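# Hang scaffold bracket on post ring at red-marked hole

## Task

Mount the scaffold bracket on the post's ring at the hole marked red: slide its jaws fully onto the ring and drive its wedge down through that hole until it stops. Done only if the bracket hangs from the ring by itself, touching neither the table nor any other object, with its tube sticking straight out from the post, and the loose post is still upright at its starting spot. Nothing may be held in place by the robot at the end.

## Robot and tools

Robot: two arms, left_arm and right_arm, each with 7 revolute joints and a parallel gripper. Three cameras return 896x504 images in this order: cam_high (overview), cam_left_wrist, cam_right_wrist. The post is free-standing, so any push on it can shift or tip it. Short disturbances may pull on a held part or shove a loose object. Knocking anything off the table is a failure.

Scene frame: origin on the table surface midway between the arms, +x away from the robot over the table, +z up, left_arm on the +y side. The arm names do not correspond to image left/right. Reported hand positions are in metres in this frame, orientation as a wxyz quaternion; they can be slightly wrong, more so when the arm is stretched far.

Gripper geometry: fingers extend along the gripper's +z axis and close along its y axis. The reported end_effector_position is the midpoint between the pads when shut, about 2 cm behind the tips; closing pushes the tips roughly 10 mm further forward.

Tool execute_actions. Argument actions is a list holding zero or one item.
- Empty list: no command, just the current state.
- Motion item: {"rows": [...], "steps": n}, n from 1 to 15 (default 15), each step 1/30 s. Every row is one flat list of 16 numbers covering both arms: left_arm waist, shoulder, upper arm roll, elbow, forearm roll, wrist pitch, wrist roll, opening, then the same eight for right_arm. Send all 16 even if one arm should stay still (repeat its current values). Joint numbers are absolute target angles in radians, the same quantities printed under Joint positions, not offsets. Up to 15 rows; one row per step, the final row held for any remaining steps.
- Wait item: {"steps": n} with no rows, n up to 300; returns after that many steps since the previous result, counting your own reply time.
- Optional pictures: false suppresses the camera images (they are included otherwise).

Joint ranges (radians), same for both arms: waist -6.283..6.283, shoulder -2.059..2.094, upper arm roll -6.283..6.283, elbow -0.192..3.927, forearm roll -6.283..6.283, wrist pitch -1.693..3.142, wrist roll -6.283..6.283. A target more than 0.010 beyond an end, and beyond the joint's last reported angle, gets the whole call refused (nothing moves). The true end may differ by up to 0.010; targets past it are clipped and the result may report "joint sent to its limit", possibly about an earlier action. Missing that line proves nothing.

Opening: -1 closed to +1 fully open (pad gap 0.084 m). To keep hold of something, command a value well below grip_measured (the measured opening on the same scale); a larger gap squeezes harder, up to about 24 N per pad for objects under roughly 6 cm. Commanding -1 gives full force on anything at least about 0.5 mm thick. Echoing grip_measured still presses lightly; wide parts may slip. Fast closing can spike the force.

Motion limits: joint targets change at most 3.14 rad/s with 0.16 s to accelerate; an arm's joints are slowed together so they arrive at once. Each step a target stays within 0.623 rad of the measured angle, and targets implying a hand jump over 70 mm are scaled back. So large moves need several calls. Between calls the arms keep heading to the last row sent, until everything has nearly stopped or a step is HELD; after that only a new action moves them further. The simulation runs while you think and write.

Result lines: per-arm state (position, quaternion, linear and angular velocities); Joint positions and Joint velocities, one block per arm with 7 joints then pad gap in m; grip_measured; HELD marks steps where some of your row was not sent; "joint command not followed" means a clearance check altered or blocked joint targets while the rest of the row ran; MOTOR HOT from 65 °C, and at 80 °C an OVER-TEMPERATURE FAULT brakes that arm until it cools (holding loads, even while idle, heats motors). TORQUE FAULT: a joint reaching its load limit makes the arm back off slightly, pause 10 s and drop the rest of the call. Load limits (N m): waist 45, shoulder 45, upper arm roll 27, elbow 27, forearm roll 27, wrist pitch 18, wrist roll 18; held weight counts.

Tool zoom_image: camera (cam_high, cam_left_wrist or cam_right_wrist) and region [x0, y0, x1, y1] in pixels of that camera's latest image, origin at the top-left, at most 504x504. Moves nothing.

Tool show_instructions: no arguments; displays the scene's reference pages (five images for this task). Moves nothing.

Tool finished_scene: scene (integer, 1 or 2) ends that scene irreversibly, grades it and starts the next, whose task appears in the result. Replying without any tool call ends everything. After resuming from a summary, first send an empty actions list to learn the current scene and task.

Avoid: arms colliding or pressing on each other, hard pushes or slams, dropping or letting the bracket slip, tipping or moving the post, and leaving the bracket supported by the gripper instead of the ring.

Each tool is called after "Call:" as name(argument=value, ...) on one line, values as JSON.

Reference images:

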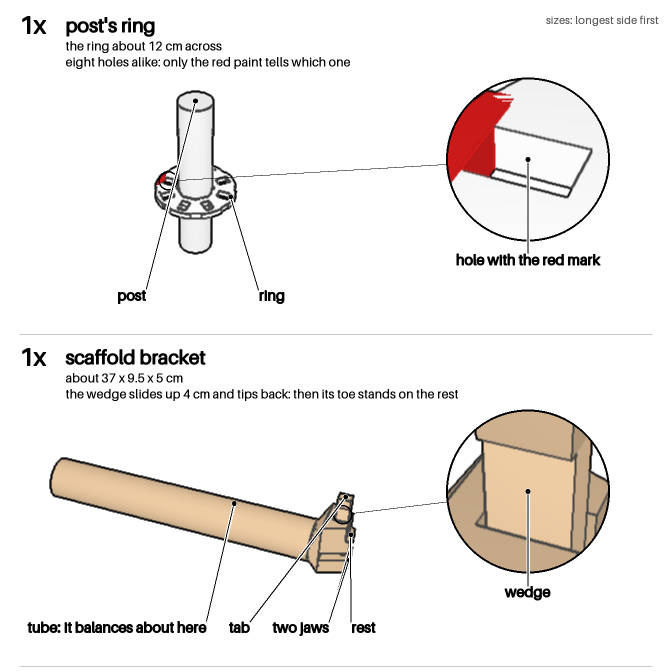

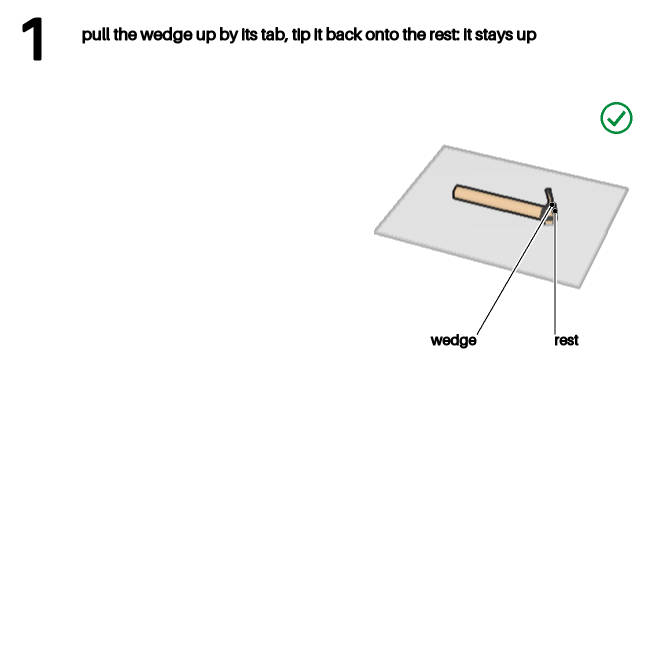

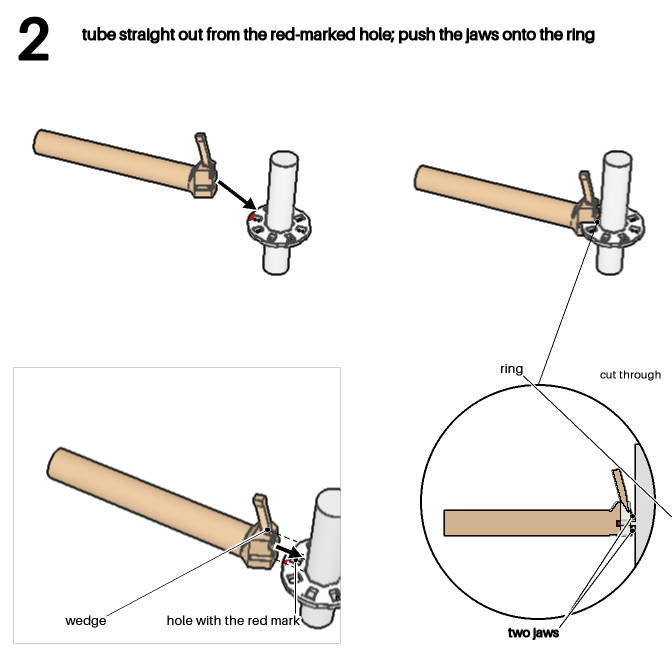

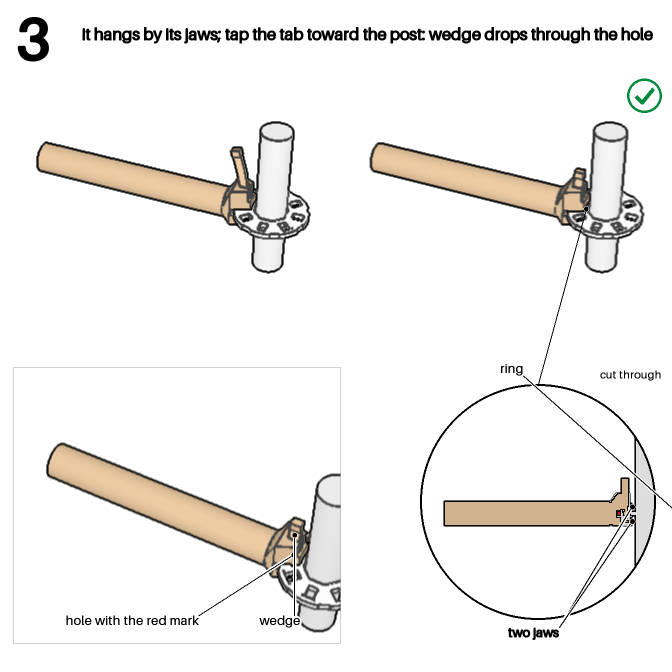

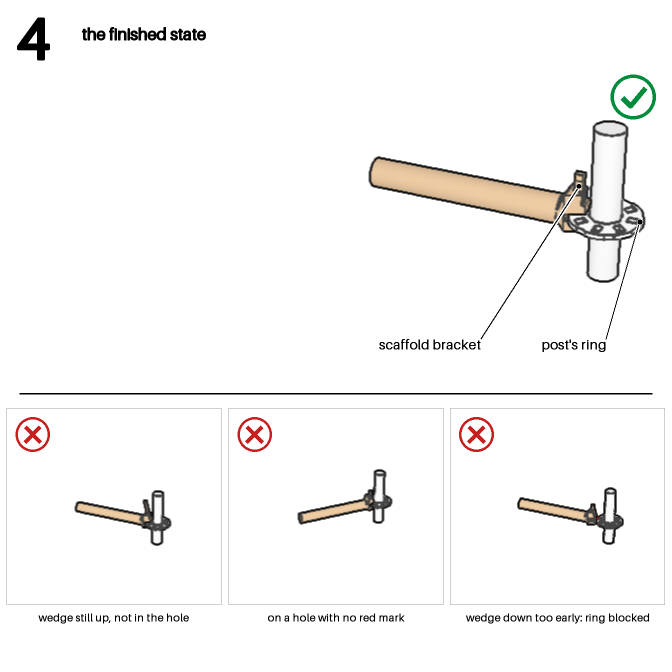

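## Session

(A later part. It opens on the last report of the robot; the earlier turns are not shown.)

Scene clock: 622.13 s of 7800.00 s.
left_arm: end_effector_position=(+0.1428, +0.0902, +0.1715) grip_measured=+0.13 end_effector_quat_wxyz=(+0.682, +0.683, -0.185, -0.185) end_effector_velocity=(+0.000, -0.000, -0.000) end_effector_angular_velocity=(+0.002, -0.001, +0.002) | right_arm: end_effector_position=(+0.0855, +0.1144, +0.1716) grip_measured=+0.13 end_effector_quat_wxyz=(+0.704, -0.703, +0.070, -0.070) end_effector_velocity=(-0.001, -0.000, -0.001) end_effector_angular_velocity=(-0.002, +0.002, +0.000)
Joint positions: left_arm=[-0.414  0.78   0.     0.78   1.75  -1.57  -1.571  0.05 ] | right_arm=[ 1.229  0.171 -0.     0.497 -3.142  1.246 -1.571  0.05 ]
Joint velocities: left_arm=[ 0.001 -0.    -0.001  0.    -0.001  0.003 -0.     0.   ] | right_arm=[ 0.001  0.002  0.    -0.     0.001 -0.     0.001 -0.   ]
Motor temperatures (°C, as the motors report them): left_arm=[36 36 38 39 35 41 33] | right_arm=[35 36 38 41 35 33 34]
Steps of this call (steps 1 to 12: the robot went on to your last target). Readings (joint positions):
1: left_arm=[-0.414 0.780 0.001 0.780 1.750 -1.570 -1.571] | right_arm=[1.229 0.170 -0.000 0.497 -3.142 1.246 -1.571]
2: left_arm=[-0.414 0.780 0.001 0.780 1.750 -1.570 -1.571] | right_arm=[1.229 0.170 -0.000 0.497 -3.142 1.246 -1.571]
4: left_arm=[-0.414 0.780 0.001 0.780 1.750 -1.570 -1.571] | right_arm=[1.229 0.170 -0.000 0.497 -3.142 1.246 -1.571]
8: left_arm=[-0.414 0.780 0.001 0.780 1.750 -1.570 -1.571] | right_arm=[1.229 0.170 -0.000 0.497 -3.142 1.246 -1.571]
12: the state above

Call:
execute_actions(actions=[{"rows": [[-0.414,0.78,0,0.78,1.75,-1.5708,-1.5708,-0.3, 1.2293,0.1711,0,0.4964,-3.1416,1.2455,-1.5708,-1],[-0.414,0.78,0,0.78,1.75,-1.5708,-1.5708,0.0, 1.2293,0.1711,0,0.4964,-3.1416,1.2455,-1.5708,-1],[-0.414,0.78,0,0.78,1.75,-1.5708,-1.5708,0.1, 1.2293,0.1711,0,0.4964,-3.1416,1.2455,-1.5708,-1],[-0.414,0.78,0,0.78,1.75,-1.5708,-1.5708,0.15, 1.2293,0.1711,0,0.4964,-3.1416,1.2455,-1.5708,-1],[-0.414,0.78,0,0.78,1.75,-1.5708,-1.5708,0.2, 1.2293,0.1711,0,0.4964,-3.1416,1.2455,-1.5708,-1],[-0.414,0.78,0,0.78,1.75,-1.5708,-1.5708,0.25, 1.2293,0.1711,0,0.4964,-3.1416,1.2455,-1.5708,-1],[-0.414,0.78,0,0.78,1.75,-1.5708,-1.5708,0.3, 1.2293,0.1711,0,0.4964,-3.1416,1.2455,-1.5708,-1],[-0.414,0.78,0,0.78,1.75,-1.5708,-1.5708,0.38, 1.2293,0.1711,0,0.4964,-3.1416,1.2455,-1.5708,-1],[-0.414,0.78,0,0.78,1.75,-1.5708,-1.5708,0.46, 1.2293,0.1711,0,0.4964,-3.1416,1.2455,-1.5708,-1],[-0.414,0.78,0,0.78,1.75,-1.5708,-1.5708,0.55, 1.2293,0.1711,0,0.4964,-3.1416,1.2455,-1.5708,-1],[-0.414,0.78,0,0.78,1.75,-1.5708,-1.5708,0.65, 1.2293,0.1711,0,0.4964,-3.1416,1.2455,-1.5708,-1]], "steps": 15}])

Scene clock: 637.33 s of 7800.00 s.
left_arm: end_effector_position=(+0.1426, +0.0901, +0.1734) grip_measured=+0.65 end_effector_quat_wxyz=(+0.684, +0.681, -0.185, -0.185) end_effector_velocity=(+0.003, +0.002, -0.000) end_effector_angular_velocity=(+0.001, -0.003, +0.007) | right_arm: end_effector_position=(+0.0854, +0.1115, +0.1658) grip_measured=+0.13 end_effector_quat_wxyz=(+0.699, -0.708, +0.072, -0.070) end_effector_velocity=(+0.002, +0.003, +0.006) end_effector_angular_velocity=(+0.014, -0.001, -0.003)
Joint positions: left_arm=[-0.414  0.779 -0.001  0.78   1.75  -1.574 -1.571  0.071] | right_arm=[ 1.229  0.175 -0.     0.491 -3.141  1.241 -1.57   0.05 ]
Joint velocities: left_arm=[ 0.004 -0.     0.006  0.     0.002 -0.002  0.002 -0.001] | right_arm=[-0.    -0.005 -0.002  0.006  0.001  0.004  0.002  0.   ]
Motor temperatures (°C, as the motors report them): left_arm=[36 37 38 39 35 42 33] | right_arm=[35 36 38 41 35 33 34]
Steps of this call (steps 1 to 15: the robot went on to your last target; steps 16 to 90: nothing new was sent; then 11.70 s passed at rest; steps 91 to 105: all 15 steps of this action). Readings (joint positions):
91: left_arm=[-0.414 0.780 0.000 0.780 1.750 -1.568 -1.571] | right_arm=[1.229 0.171 0.000 0.496 -3.142 1.246 -1.571]
92: left_arm=[-0.414 0.780 0.000 0.780 1.750 -1.568 -1.571] | right_arm=[1.229 0.171 0.000 0.496 -3.142 1.246 -1.571]
94: left_arm=[-0.414 0.780 -0.000 0.780 1.750 -1.568 -1.571] | right_arm=[1.229 0.171 0.000 0.496 -3.142 1.245 -1.571]
98: left_arm=[-0.415 0.779 -0.003 0.780 1.749 -1.571 -1.571] | right_arm=[1.229 0.173 0.000 0.496 -3.142 1.244 -1.571]
105: the state above

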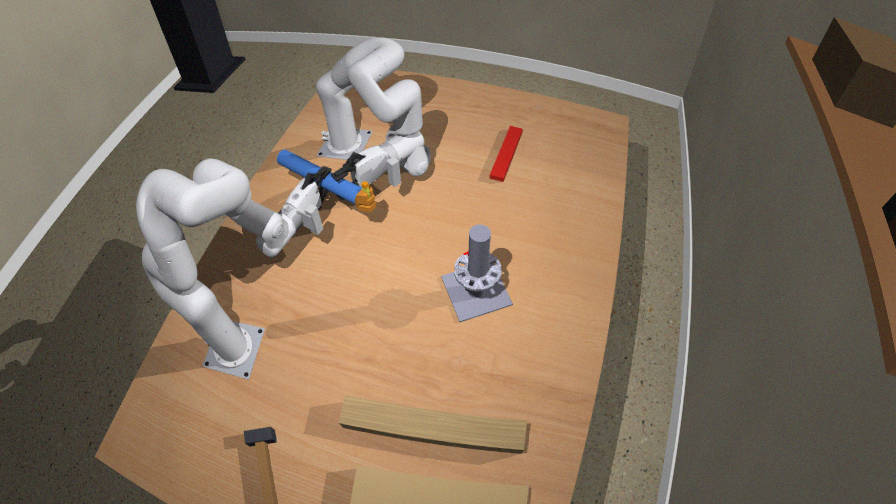

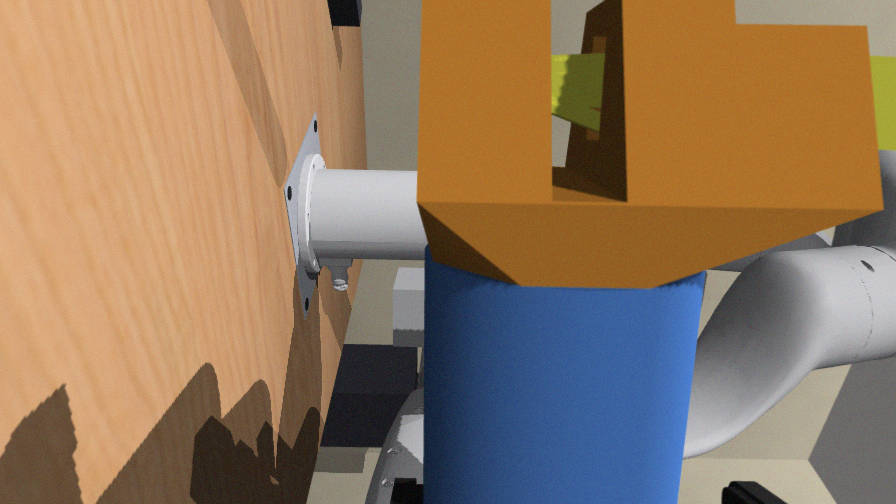

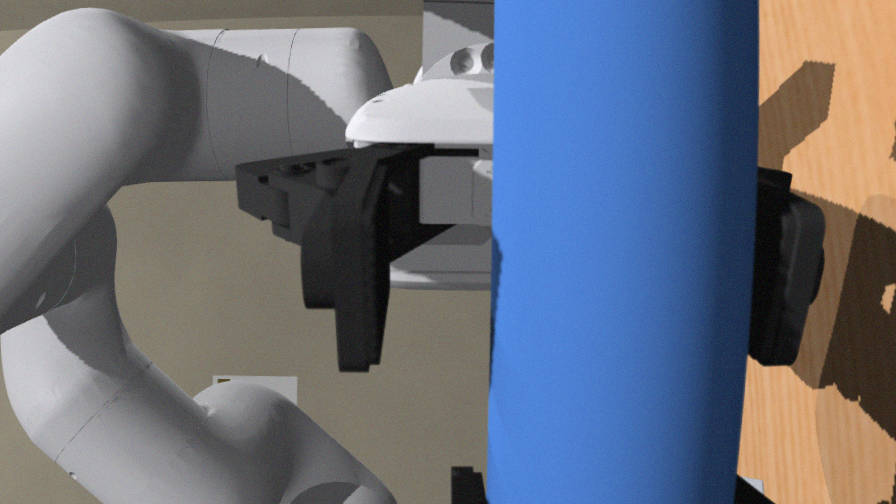

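Call:
execute_actions(actions=[{"rows": [[-0.414,0.78,0,0.78,1.75,-1.5708,-1.5708,1, 1.2293,0.1711,0,0.4964,-3.1416,1.2455,-1.5708,-1]], "steps": 15}])

Scene clock: 642.57 s of 7800.00 s.
left_arm: end_effector_position=(+0.1428, +0.0901, +0.1719) grip_measured=+1.00 end_effector_quat_wxyz=(+0.682, +0.682, -0.185, -0.185) end_effector_velocity=(+0.000, -0.000, +0.000) end_effector_angular_velocity=(-0.000, -0.001, +0.001) | right_arm: end_effector_position=(+0.0855, +0.1141, +0.1710) grip_measured=+0.13 end_effector_quat_wxyz=(+0.704, -0.704, +0.070, -0.070) end_effector_velocity=(-0.000, -0.000, -0.000) end_effector_angular_velocity=(-0.000, +0.001, -0.000)
Joint positions: left_arm=[-0.414  0.78  -0.     0.78   1.75  -1.571 -1.571  0.084] | right_arm=[ 1.229  0.171  0.     0.496 -3.142  1.246 -1.571  0.05 ]
Joint velocities: left_arm=[ 0.    -0.    -0.     0.001 -0.     0.     0.     0.   ] | right_arm=[-0.     0.     0.    -0.     0.     0.     0.001 -0.   ]
Motor temperatures (°C, as the motors report them): left_arm=[36 37 38 39 35 41 33] | right_arm=[35 36 38 41 35 33 34]
Steps of this call (steps 1 to 15: the robot went on to your last target; steps 16 to 90: nothing new was sent; then 1.73 s passed at rest; steps 91 to 105: all 15 steps of this action). Readings (joint positions):
91: left_arm=[-0.414 0.780 -0.000 0.780 1.750 -1.571 -1.571] | right_arm=[1.229 0.171 0.000 0.496 -3.142 1.246 -1.571]
92: left_arm=[-0.414 0.780 -0.000 0.780 1.750 -1.571 -1.571] | right_arm=[1.229 0.171 0.000 0.496 -3.142 1.246 -1.571]
94: left_arm=[-0.414 0.780 0.000 0.780 1.750 -1.571 -1.571] | right_arm=[1.229 0.171 -0.000 0.496 -3.142 1.245 -1.571]
98: left_arm=[-0.414 0.780 -0.000 0.780 1.750 -1.571 -1.571] | right_arm=[1.229 0.171 0.000 0.496 -3.142 1.246 -1.571]
105: the state above

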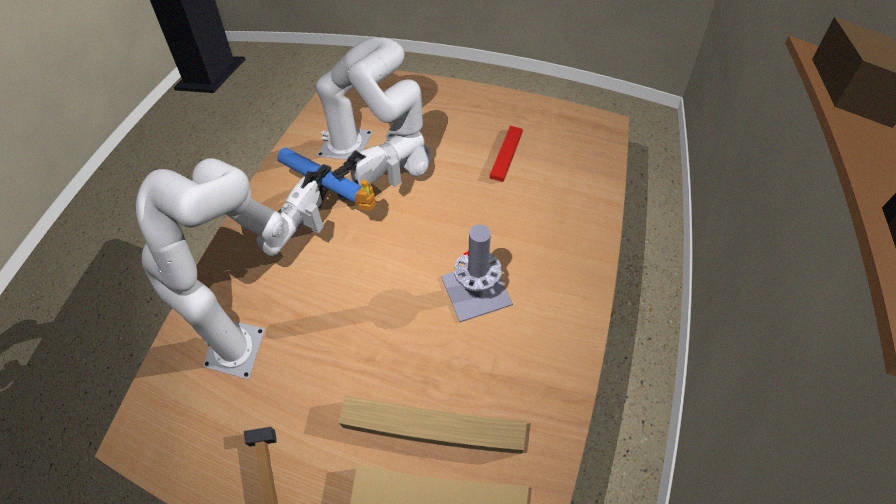

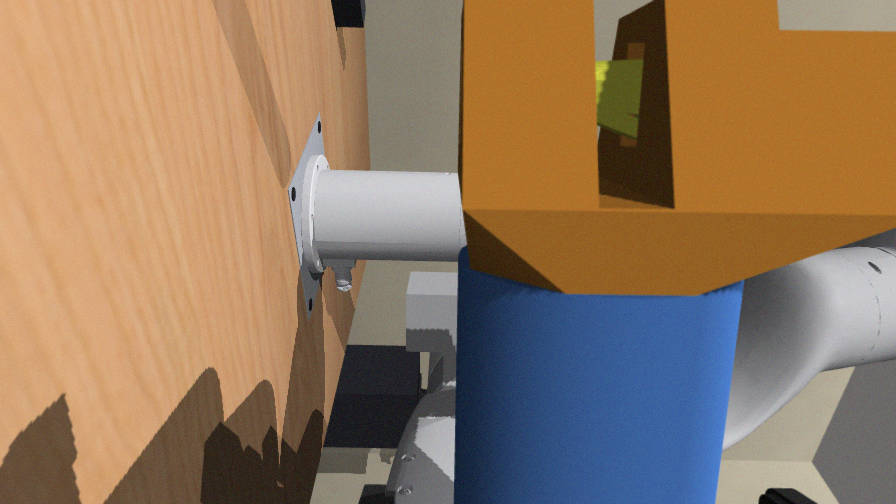

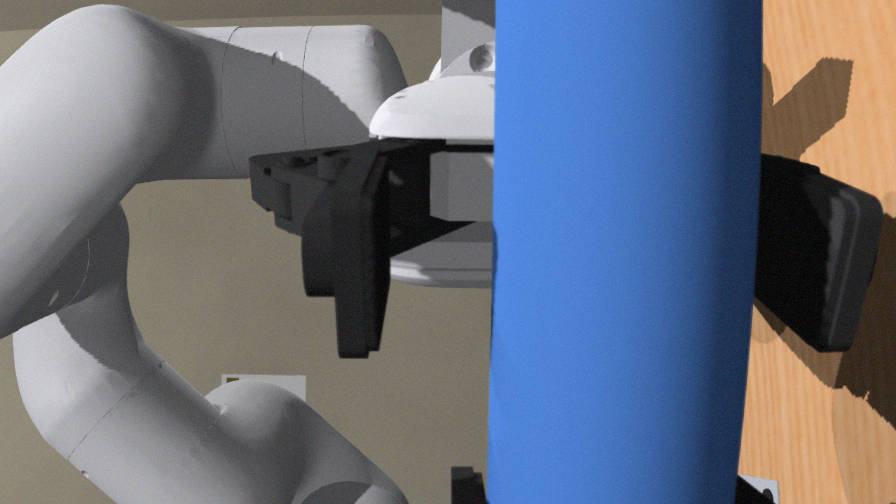

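Call:
execute_actions(actions=[{"rows": [[-0.39,0.78,0,0.78,1.774,-1.5708,-1.5708,1, 1.2293,0.1711,0,0.4964,-3.1416,1.2455,-1.5708,-1],[-0.35,0.78,0,0.78,1.814,-1.5708,-1.5708,1, 1.2293,0.1711,0,0.4964,-3.1416,1.2455,-1.5708,-1],[-0.3,0.78,0,0.78,1.864,-1.5708,-1.5708,1, 1.2293,0.1711,0,0.4964,-3.1416,1.2455,-1.5708,-1],[-0.24,0.78,0,0.78,1.924,-1.5708,-1.5708,1, 1.2293,0.1711,0,0.4964,-3.1416,1.2455,-1.5708,-1],[-0.18,0.78,0,0.78,1.984,-1.5708,-1.5708,1, 1.2293,0.1711,0,0.4964,-3.1416,1.2455,-1.5708,-1],[-0.14,0.78,0,0.78,2.0,-1.5708,-1.5708,1, 1.2293,0.1711,0,0.4964,-3.1416,1.2455,-1.5708,-1]], "steps": 15}])

Scene clock: 656.57 s of 7800.00 s.
left_arm: end_effector_position=(+0.1659, +0.1707, +0.1720) grip_measured=+1.00 end_effector_quat_wxyz=(+0.685, +0.684, -0.177, -0.177) end_effector_velocity=(-0.006, +0.010, +0.003) end_effector_angular_velocity=(-0.014, -0.001, -0.032) | right_arm: end_effector_position=(+0.0855, +0.1141, +0.1710) grip_measured=+0.13 end_effector_quat_wxyz=(+0.704, -0.704, +0.070, -0.070) end_effector_velocity=(-0.001, +0.000, -0.000) end_effector_angular_velocity=(-0.000, +0.001, +0.002)
Joint positions: left_arm=[-0.146  0.78  -0.001  0.78   1.995 -1.571 -1.571  0.084] | right_arm=[ 1.229  0.171 -0.     0.496 -3.142  1.245 -1.571  0.05 ]
Joint velocities: left_arm=[ 0.041 -0.    -0.024  0.001  0.056  0.003 -0.     0.   ] | right_arm=[ 0.001  0.     0.     0.    -0.    -0.     0.001 -0.   ]
Motor temperatures (°C, as the motors report them): left_arm=[36 36 37 39 35 40 33] | right_arm=[35 36 38 43 35 34 34]
Steps of this call (steps 1 to 15: the robot went on to your last target; steps 16 to 90: nothing new was sent; then 10.50 s passed at rest; steps 91 to 105: all 15 steps of this action). Readings (joint positions):
91: left_arm=[-0.414 0.780 -0.000 0.780 1.750 -1.571 -1.571] | right_arm=[1.229 0.171 0.000 0.496 -3.142 1.245 -1.571]
92: left_arm=[-0.411 0.780 -0.001 0.780 1.754 -1.571 -1.571] | right_arm=[1.229 0.171 0.000 0.496 -3.142 1.245 -1.571]
94: left_arm=[-0.381 0.780 -0.004 0.780 1.786 -1.570 -1.571] | right_arm=[1.229 0.171 -0.000 0.496 -3.142 1.246 -1.571]
98: left_arm=[-0.234 0.780 0.001 0.780 1.921 -1.571 -1.571] | right_arm=[1.229 0.171 0.000 0.496 -3.142 1.245 -1.571]
105: the state above

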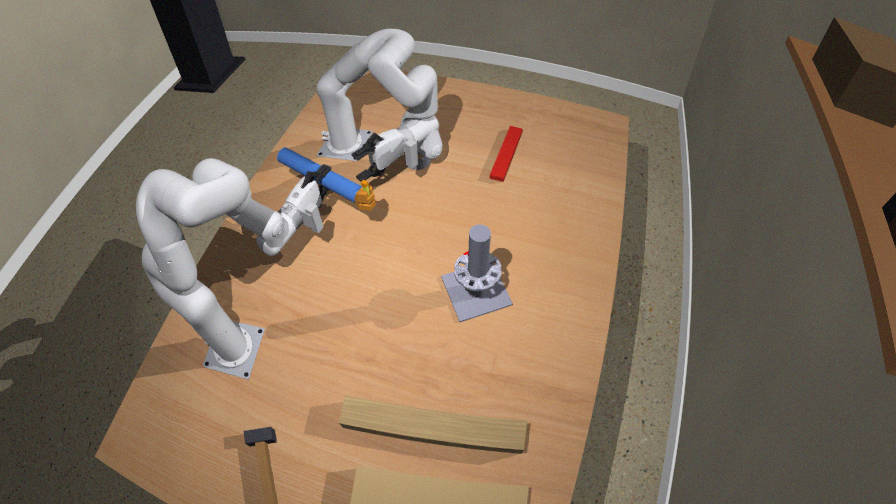

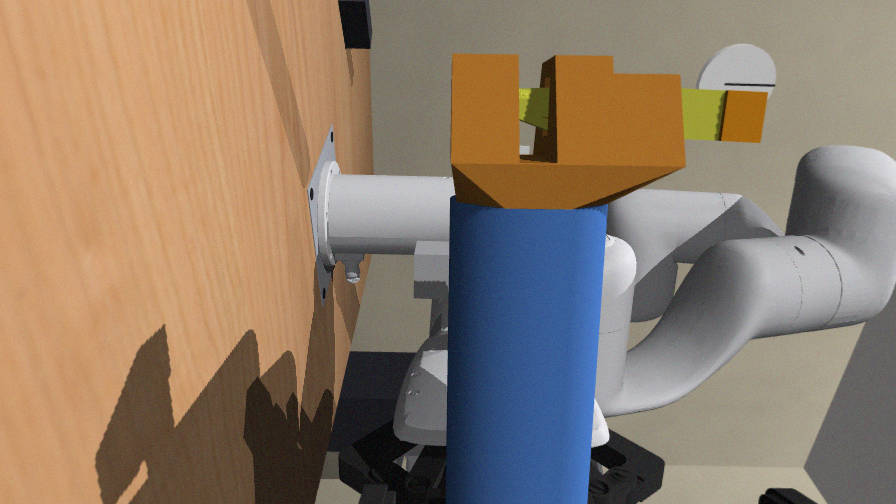

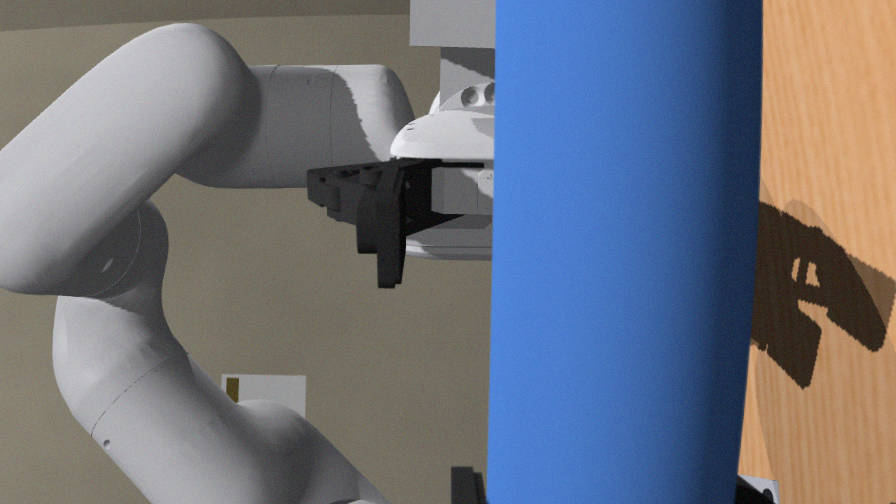

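Call:
execute_actions(actions=[{"rows": [[0.3,0.3,0,0.5,2.0,-1.5708,-1.5708,1, 1.2293,0.1711,0,0.4964,-3.1416,1.2455,-1.5708,-1]], "steps": 15}], pictures=false)

Call:
execute_actions(actions=[{"rows": [[0.3,-0.2775,0,1.3265,0,1.604,-0.7265,1, 1.2293,0.1711,0,0.4964,-3.1416,1.2455,-1.5708,-1]], "steps": 15}], pictures=false)

Call:
execute_actions(actions=[{"steps": 50}], pictures=false)

Scene clock: 687.13 s of 7800.00 s.
left_arm: end_effector_position=(+0.2024, +0.2587, +0.2617) grip_measured=+1.00 end_effector_quat_wxyz=(+0.678, +0.729, -0.092, +0.033) end_effector_velocity=(-0.013, +0.023, +0.035) end_effector_angular_velocity=(+0.023, -0.071, +0.165) | right_arm: end_effector_position=(+0.0855, +0.1141, +0.1710) grip_measured=+0.13 end_effector_quat_wxyz=(+0.704, -0.704, +0.070, -0.070) end_effector_velocity=(-0.001, +0.000, +0.000) end_effector_angular_velocity=(+0.001, +0.001, +0.002)
Joint positions: left_arm=[ 0.281  0.321  0.002  0.513  2.    -1.571 -1.571  0.084] | right_arm=[ 1.229  0.171  0.     0.496 -3.142  1.245 -1.571  0.05 ]
Joint velocities: left_arm=[ 0.206 -0.232 -0.046 -0.163 -0.     0.014 -0.001  0.   ] | right_arm=[ 0.     0.     0.001  0.    -0.     0.     0.001  0.   ]
Motor temperatures (°C, as the motors report them): left_arm=[36 36 37 39 35 39 33] | right_arm=[35 37 38 44 35 35 34]
Steps of this call (steps 1 to 15: the robot went on to your last target; steps 16 to 90: nothing new was sent; then 27.07 s passed at rest; steps 91 to 105: all 15 steps of this action). Readings (joint positions):
91: left_arm=[-0.140 0.780 -0.000 0.780 2.000 -1.571 -1.571] | right_arm=[1.229 0.171 0.000 0.496 -3.142 1.246 -1.571]
92: left_arm=[-0.137 0.777 -0.001 0.778 2.000 -1.570 -1.571] | right_arm=[1.229 0.171 -0.000 0.496 -3.142 1.245 -1.571]
94: left_arm=[-0.101 0.737 -0.004 0.752 2.000 -1.569 -1.571] | right_arm=[1.229 0.171 -0.000 0.496 -3.142 1.245 -1.571]
98: left_arm=[0.065 0.557 0.002 0.651 2.000 -1.571 -1.571] | right_arm=[1.229 0.171 0.000 0.496 -3.142 1.246 -1.571]
105: the state above

Scene clock: 687.63 s of 7800.00 s.
left_arm: end_effector_position=(+0.3863, +0.2937, +0.3374) grip_measured=+1.00 end_effector_quat_wxyz=(+0.404, +0.768, -0.244, +0.432) end_effector_velocity=(+0.364, +0.124, +0.321) end_effector_angular_velocity=(+0.723, -1.613, +0.852) | right_arm: end_effector_position=(+0.0855, +0.1141, +0.1710) grip_measured=+0.13 end_effector_quat_wxyz=(+0.704, -0.704, +0.070, -0.070) end_effector_velocity=(+0.000, -0.000, -0.000) end_effector_angular_velocity=(-0.001, -0.001, +0.000)
Joint positions: left_arm=[ 0.292  0.061 -0.001  0.825  1.676 -1.246 -1.25   0.084] | right_arm=[ 1.229  0.171  0.     0.496 -3.142  1.246 -1.571  0.05 ]
Joint velocities: left_arm=[ 0.009 -0.429  0.002  0.635 -0.738  0.736  0.66  -0.   ] | right_arm=[ 0.     0.    -0.    -0.    -0.    -0.    -0.001 -0.   ]
Motor temperatures (°C, as the motors report them): left_arm=[36 36 37 39 35 39 33] | right_arm=[35 37 38 44 35 35 34]
Steps of this call (steps 1 to 15: all 15 steps of this action). Readings (joint positions):
1: left_arm=[0.286 0.315 0.000 0.509 2.000 -1.571 -1.571] | right_arm=[1.229 0.171 -0.000 0.496 -3.142 1.245 -1.571]
2: left_arm=[0.289 0.308 -0.000 0.509 1.996 -1.566 -1.566] | right_arm=[1.229 0.171 0.000 0.496 -3.142 1.245 -1.571]
4: left_arm=[0.290 0.276 -0.001 0.542 1.959 -1.527 -1.528] | right_arm=[1.229 0.171 -0.000 0.496 -3.142 1.246 -1.571]
8: left_arm=[0.290 0.178 -0.002 0.657 1.849 -1.419 -1.419] | right_arm=[1.229 0.171 -0.000 0.496 -3.142 1.245 -1.571]
15: the state above

Scene clock: 689.30 s of 7800.00 s.
left_arm: end_effector_position=(+0.4168, +0.5946, +0.4500) grip_measured=+1.00 end_effector_quat_wxyz=(+0.022, +0.837, +0.506, +0.205) end_effector_velocity=(-0.337, -0.146, -0.301) end_effector_angular_velocity=(-0.763, +1.644, +0.040) | right_arm: end_effector_position=(+0.0855, +0.1141, +0.1710) grip_measured=+0.13 end_effector_quat_wxyz=(+0.704, -0.704, +0.070, -0.070) end_effector_velocity=(+0.000, -0.000, -0.000) end_effector_angular_velocity=(-0.000, -0.000, -0.000)
Joint positions: left_arm=[ 0.3   -0.274 -0.     1.322  0.031  1.183 -0.73   0.084] | right_arm=[ 1.229  0.171 -0.     0.496 -3.142  1.245 -1.571  0.05 ]
Joint velocities: left_arm=[-0.    -0.011  0.001  0.015 -0.134  1.834  0.016 -0.   ] | right_arm=[-0.    -0.     0.    -0.     0.001 -0.    -0.001 -0.   ]
Motor temperatures (°C, as the motors report them): left_arm=[36 36 37 39 35 39 33] | right_arm=[35 37 38 44 35 35 34]
Steps of this call (steps 1 to 50: the robot went on to your last target). Readings (joint positions):
1: left_arm=[0.293 0.047 -0.001 0.846 1.651 -1.221 -1.228] | right_arm=[1.229 0.171 0.000 0.496 -3.142 1.245 -1.571]
2: left_arm=[0.293 0.034 -0.001 0.866 1.626 -1.196 -1.207] | right_arm=[1.229 0.171 0.000 0.496 -3.142 1.245 -1.571]
4: left_arm=[0.293 0.008 -0.001 0.904 1.575 -1.145 -1.167] | right_arm=[1.229 0.171 0.000 0.496 -3.142 1.245 -1.571]
8: left_arm=[0.294 -0.040 -0.001 0.974 1.470 -1.040 -1.094] | right_arm=[1.229 0.171 -0.000 0.496 -3.142 1.245 -1.571]
50: the state above

Call:
execute_actions(actions=[{"rows": [[-1.0785,-0.2775,0,1.3265,0,1.604,-0.7265,1, 1.2293,0.1711,0,0.4964,-3.1416,1.2455,-1.5708,-1]], "steps": 15}], pictures=false)

Call:
execute_actions(actions=[{"steps": 40}])

Scene clock: 694.73 s of 7800.00 s.
left_arm: end_effector_position=(+0.3527, +0.3819, +0.4004) grip_measured=+1.00 end_effector_quat_wxyz=(-0.000, +0.950, +0.312, -0.000) end_effector_velocity=(-0.039, -0.427, +0.001) end_effector_angular_velocity=(+0.000, -0.003, -1.111) | right_arm: end_effector_position=(+0.0855, +0.1141, +0.1710) grip_measured=+0.13 end_effector_quat_wxyz=(+0.704, -0.704, +0.070, -0.070) end_effector_velocity=(+0.000, -0.000, +0.000) end_effector_angular_velocity=(+0.001, +0.000, -0.000)
Joint positions: left_arm=[-0.154 -0.277 -0.001  1.326 -0.     1.604 -0.726  0.084] | right_arm=[ 1.229  0.171 -0.     0.496 -3.142  1.245 -1.571  0.05 ]
Joint velocities: left_arm=[-1.114 -0.001  0.002  0.002  0.001  0.    -0.001 -0.   ] | right_arm=[-0.001 -0.001 -0.    -0.    -0.001 -0.     0.001 -0.   ]
Motor temperatures (°C, as the motors report them): left_arm=[36 36 37 40 35 39 33] | right_arm=[35 37 38 44 35 35 34]
Steps of this call (steps 1 to 30: the robot went on to your last target; steps 31 to 90: nothing new was sent; then 1.93 s passed at rest; steps 91 to 105: all 15 steps of this action). Readings (joint positions):
91: left_arm=[0.300 -0.277 0.000 1.327 0.000 1.604 -0.727] | right_arm=[1.229 0.171 0.000 0.496 -3.142 1.245 -1.571]
92: left_arm=[0.296 -0.277 0.001 1.327 0.000 1.604 -0.727] | right_arm=[1.229 0.171 0.000 0.496 -3.142 1.245 -1.571]
94: left_arm=[0.258 -0.277 0.007 1.327 0.001 1.604 -0.727] | right_arm=[1.229 0.171 -0.000 0.496 -3.142 1.245 -1.571]
98: left_arm=[0.106 -0.277 -0.001 1.326 -0.000 1.604 -0.726] | right_arm=[1.229 0.171 0.000 0.496 -3.142 1.246 -1.571]
105: the state above

Scene clock: 696.07 s of 7800.00 s.
left_arm: end_effector_position=(+0.1725, +0.0897, +0.4005) grip_measured=+1.00 end_effector_quat_wxyz=(+0.000, +0.990, -0.143, -0.000) end_effector_velocity=(-0.002, -0.001, +0.001) end_effector_angular_velocity=(-0.001, -0.001, -0.006) | right_arm: end_effector_position=(+0.0855, +0.1141, +0.1710) grip_measured=+0.13 end_effector_quat_wxyz=(+0.704, -0.704, +0.070, -0.070) end_effector_velocity=(-0.000, -0.000, -0.000) end_effector_angular_velocity=(+0.000, +0.003, +0.000)
Joint positions: left_arm=[-1.078 -0.278  0.     1.327  0.     1.604 -0.727  0.084] | right_arm=[ 1.229  0.171 -0.     0.496 -3.142  1.245 -1.571  0.05 ]
Joint velocities: left_arm=[-0.004  0.    -0.002  0.001  0.    -0.     0.     0.   ] | right_arm=[-0.001 -0.     0.001 -0.     0.    -0.     0.002 -0.   ]
Motor temperatures (°C, as the motors report them): left_arm=[36 36 37 40 35 39 33] | right_arm=[35 37 38 44 35 35 34]
Steps of this call (steps 1 to 40: the robot went on to your last target). Readings (joint positions):
1: left_arm=[-0.192 -0.277 -0.001 1.326 -0.000 1.604 -0.726] | right_arm=[1.229 0.171 -0.000 0.496 -3.142 1.245 -1.571]
2: left_arm=[-0.229 -0.277 -0.001 1.326 -0.000 1.604 -0.726] | right_arm=[1.229 0.171 -0.000 0.496 -3.142 1.245 -1.571]
4: left_arm=[-0.303 -0.277 -0.001 1.326 -0.000 1.604 -0.726] | right_arm=[1.229 0.171 -0.000 0.496 -3.142 1.245 -1.571]
8: left_arm=[-0.452 -0.277 -0.001 1.326 -0.000 1.604 -0.726] | right_arm=[1.229 0.171 -0.000 0.496 -3.142 1.245 -1.571]
40: the state above

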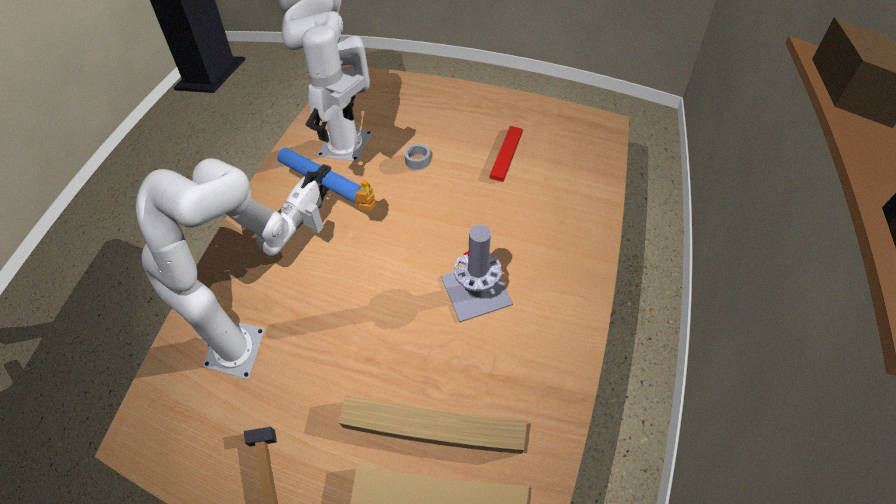

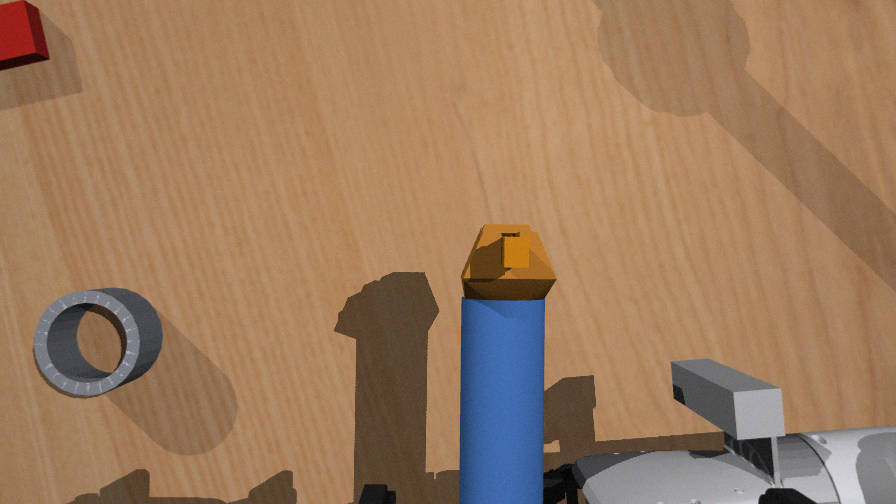

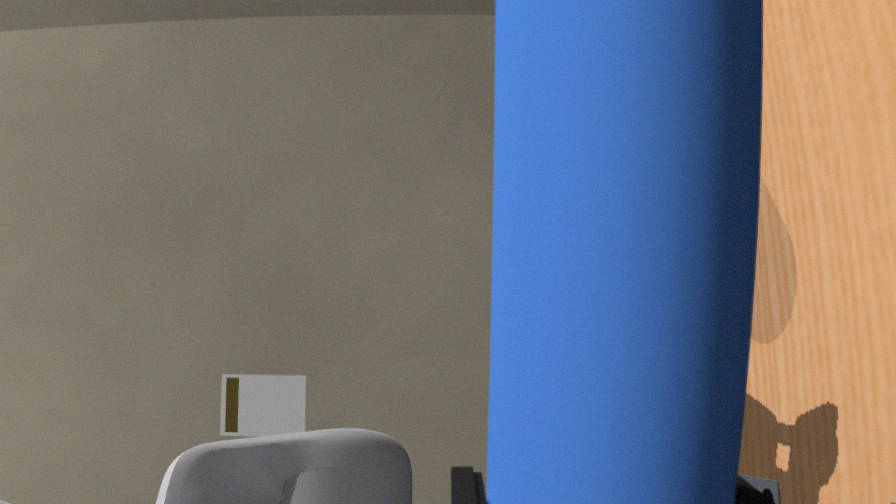

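Call:
execute_actions(actions=[{"rows": [[-0.979,-0.1342,0,1.1504,0,1.2846,-0.617,-0.25, 1.2293,0.1711,0,0.4964,-3.1416,1.2455,-1.5708,-1]], "steps": 15}], pictures=false)

Call:
execute_actions(actions=[{"steps": 15}])

Scene clock: 741.23 s of 7800.00 s.
left_arm: end_effector_position=(+0.2347, +0.0696, +0.2932) grip_measured=-0.27 end_effector_quat_wxyz=(-0.001, +0.989, -0.148, -0.001) end_effector_velocity=(+0.015, -0.025, +0.006) end_effector_angular_velocity=(-0.087, -0.069, -0.043) | right_arm: end_effector_position=(+0.0855, +0.1141, +0.1710) grip_measured=+0.13 end_effector_quat_wxyz=(+0.704, -0.704, +0.070, -0.070) end_effector_velocity=(+0.001, -0.000, -0.000) end_effector_angular_velocity=(-0.001, +0.000, -0.002)
Joint positions: left_arm=[-0.982 -0.137  0.001  1.155  0.     1.295 -0.62   0.032] | right_arm=[ 1.229  0.171 -0.     0.496 -3.142  1.245 -1.571  0.05 ]
Joint velocities: left_arm=[ 0.02   0.004 -0.026 -0.004 -0.002 -0.119  0.038  0.   ] | right_arm=[ 0.     0.    -0.001 -0.     0.001  0.    -0.     0.   ]
Motor temperatures (°C, as the motors report them): left_arm=[36 36 37 42 35 38 33] | right_arm=[35 37 38 45 35 36 34]
Steps of this call (steps 1 to 15: the robot went on to your last target; steps 16 to 90: nothing new was sent; then 41.67 s passed at rest; steps 91 to 105: all 15 steps of this action). Readings (joint positions):
91: left_arm=[-1.078 -0.277 -0.000 1.326 -0.000 1.604 -0.726] | right_arm=[1.229 0.171 0.000 0.496 -3.142 1.245 -1.571]
92: left_arm=[-1.077 -0.276 -0.000 1.325 -0.000 1.599 -0.725] | right_arm=[1.229 0.171 0.000 0.496 -3.142 1.245 -1.571]
94: left_arm=[-1.065 -0.262 -0.002 1.307 -0.000 1.556 -0.710] | right_arm=[1.229 0.171 0.000 0.496 -3.142 1.245 -1.571]
98: left_arm=[-1.021 -0.193 0.000 1.222 0.000 1.419 -0.663] | right_arm=[1.229 0.171 -0.000 0.496 -3.142 1.245 -1.571]
105: the state above

Scene clock: 741.73 s of 7800.00 s.
left_arm: end_effector_position=(+0.2361, +0.0690, +0.2907) grip_measured=-0.27 end_effector_quat_wxyz=(+0.000, +0.989, -0.149, +0.000) end_effector_velocity=(+0.000, +0.000, -0.001) end_effector_angular_velocity=(+0.002, +0.001, +0.001) | right_arm: end_effector_position=(+0.0855, +0.1141, +0.1710) grip_measured=+0.13 end_effector_quat_wxyz=(+0.704, -0.704, +0.070, -0.070) end_effector_velocity=(+0.001, -0.000, -0.000) end_effector_angular_velocity=(-0.000, -0.001, -0.002)
Joint positions: left_arm=[-0.979 -0.134 -0.     1.151 -0.     1.285 -0.617  0.032] | right_arm=[ 1.229  0.171 -0.     0.496 -3.142  1.245 -1.571  0.05 ]
Joint velocities: left_arm=[ 0.     0.002  0.001 -0.001 -0.    -0.    -0.    -0.   ] | right_arm=[-0.     0.    -0.     0.     0.002 -0.    -0.001 -0.   ]
Motor temperatures (°C, as the motors report them): left_arm=[36 36 37 42 35 38 33] | right_arm=[35 37 38 45 35 36 34]
Steps of this call (steps 1 to 15: the robot went on to your last target). Readings (joint positions):
1: left_arm=[-0.981 -0.137 -0.000 1.155 -0.000 1.291 -0.619] | right_arm=[1.229 0.171 -0.000 0.496 -3.142 1.245 -1.571]
2: left_arm=[-0.981 -0.137 -0.001 1.155 -0.000 1.289 -0.619] | right_arm=[1.229 0.171 0.000 0.496 -3.142 1.245 -1.571]
4: left_arm=[-0.980 -0.137 -0.001 1.153 -0.000 1.287 -0.618] | right_arm=[1.229 0.171 -0.000 0.496 -3.142 1.245 -1.571]
8: left_arm=[-0.979 -0.135 -0.000 1.151 -0.000 1.285 -0.617] | right_arm=[1.229 0.171 0.000 0.496 -3.142 1.245 -1.571]
15: the state above

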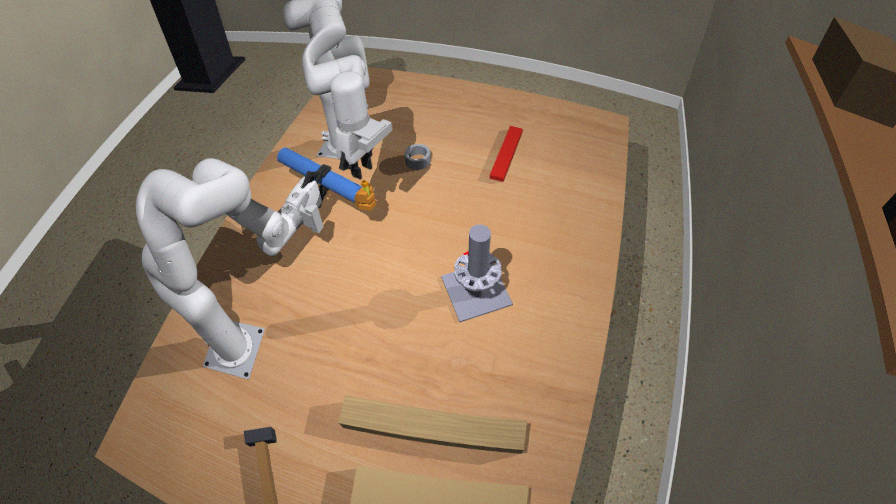

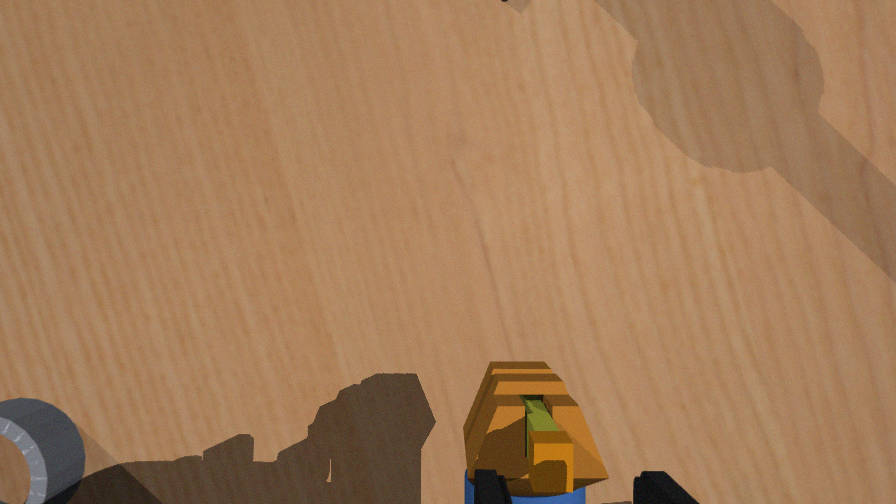

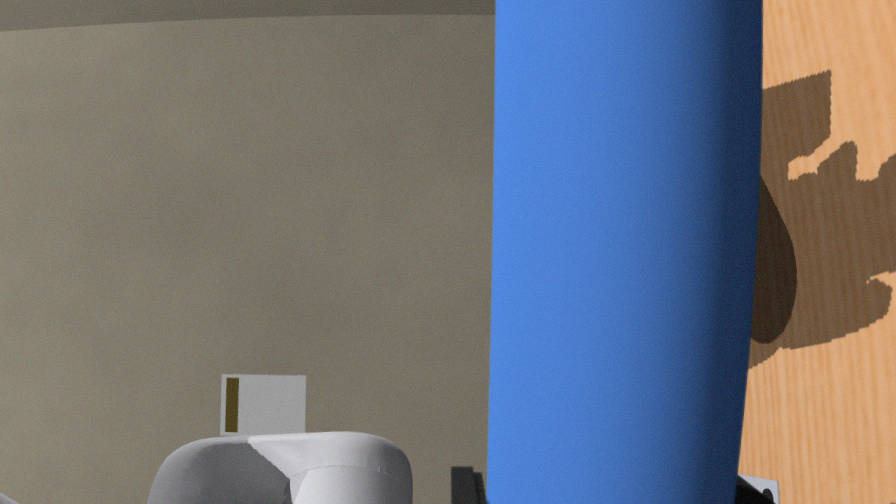

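Call:
zoom_image(camera="cam_left_wrist", region=[440, 344, 720, 504])

Region (440, 344, 720, 504) of cam_left_wrist's 896x504 image, scaled by 1.800, with more detail than that image has; it fills the top 288 rows of this view, and the rest is white.

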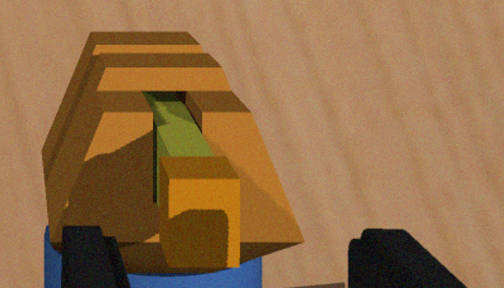

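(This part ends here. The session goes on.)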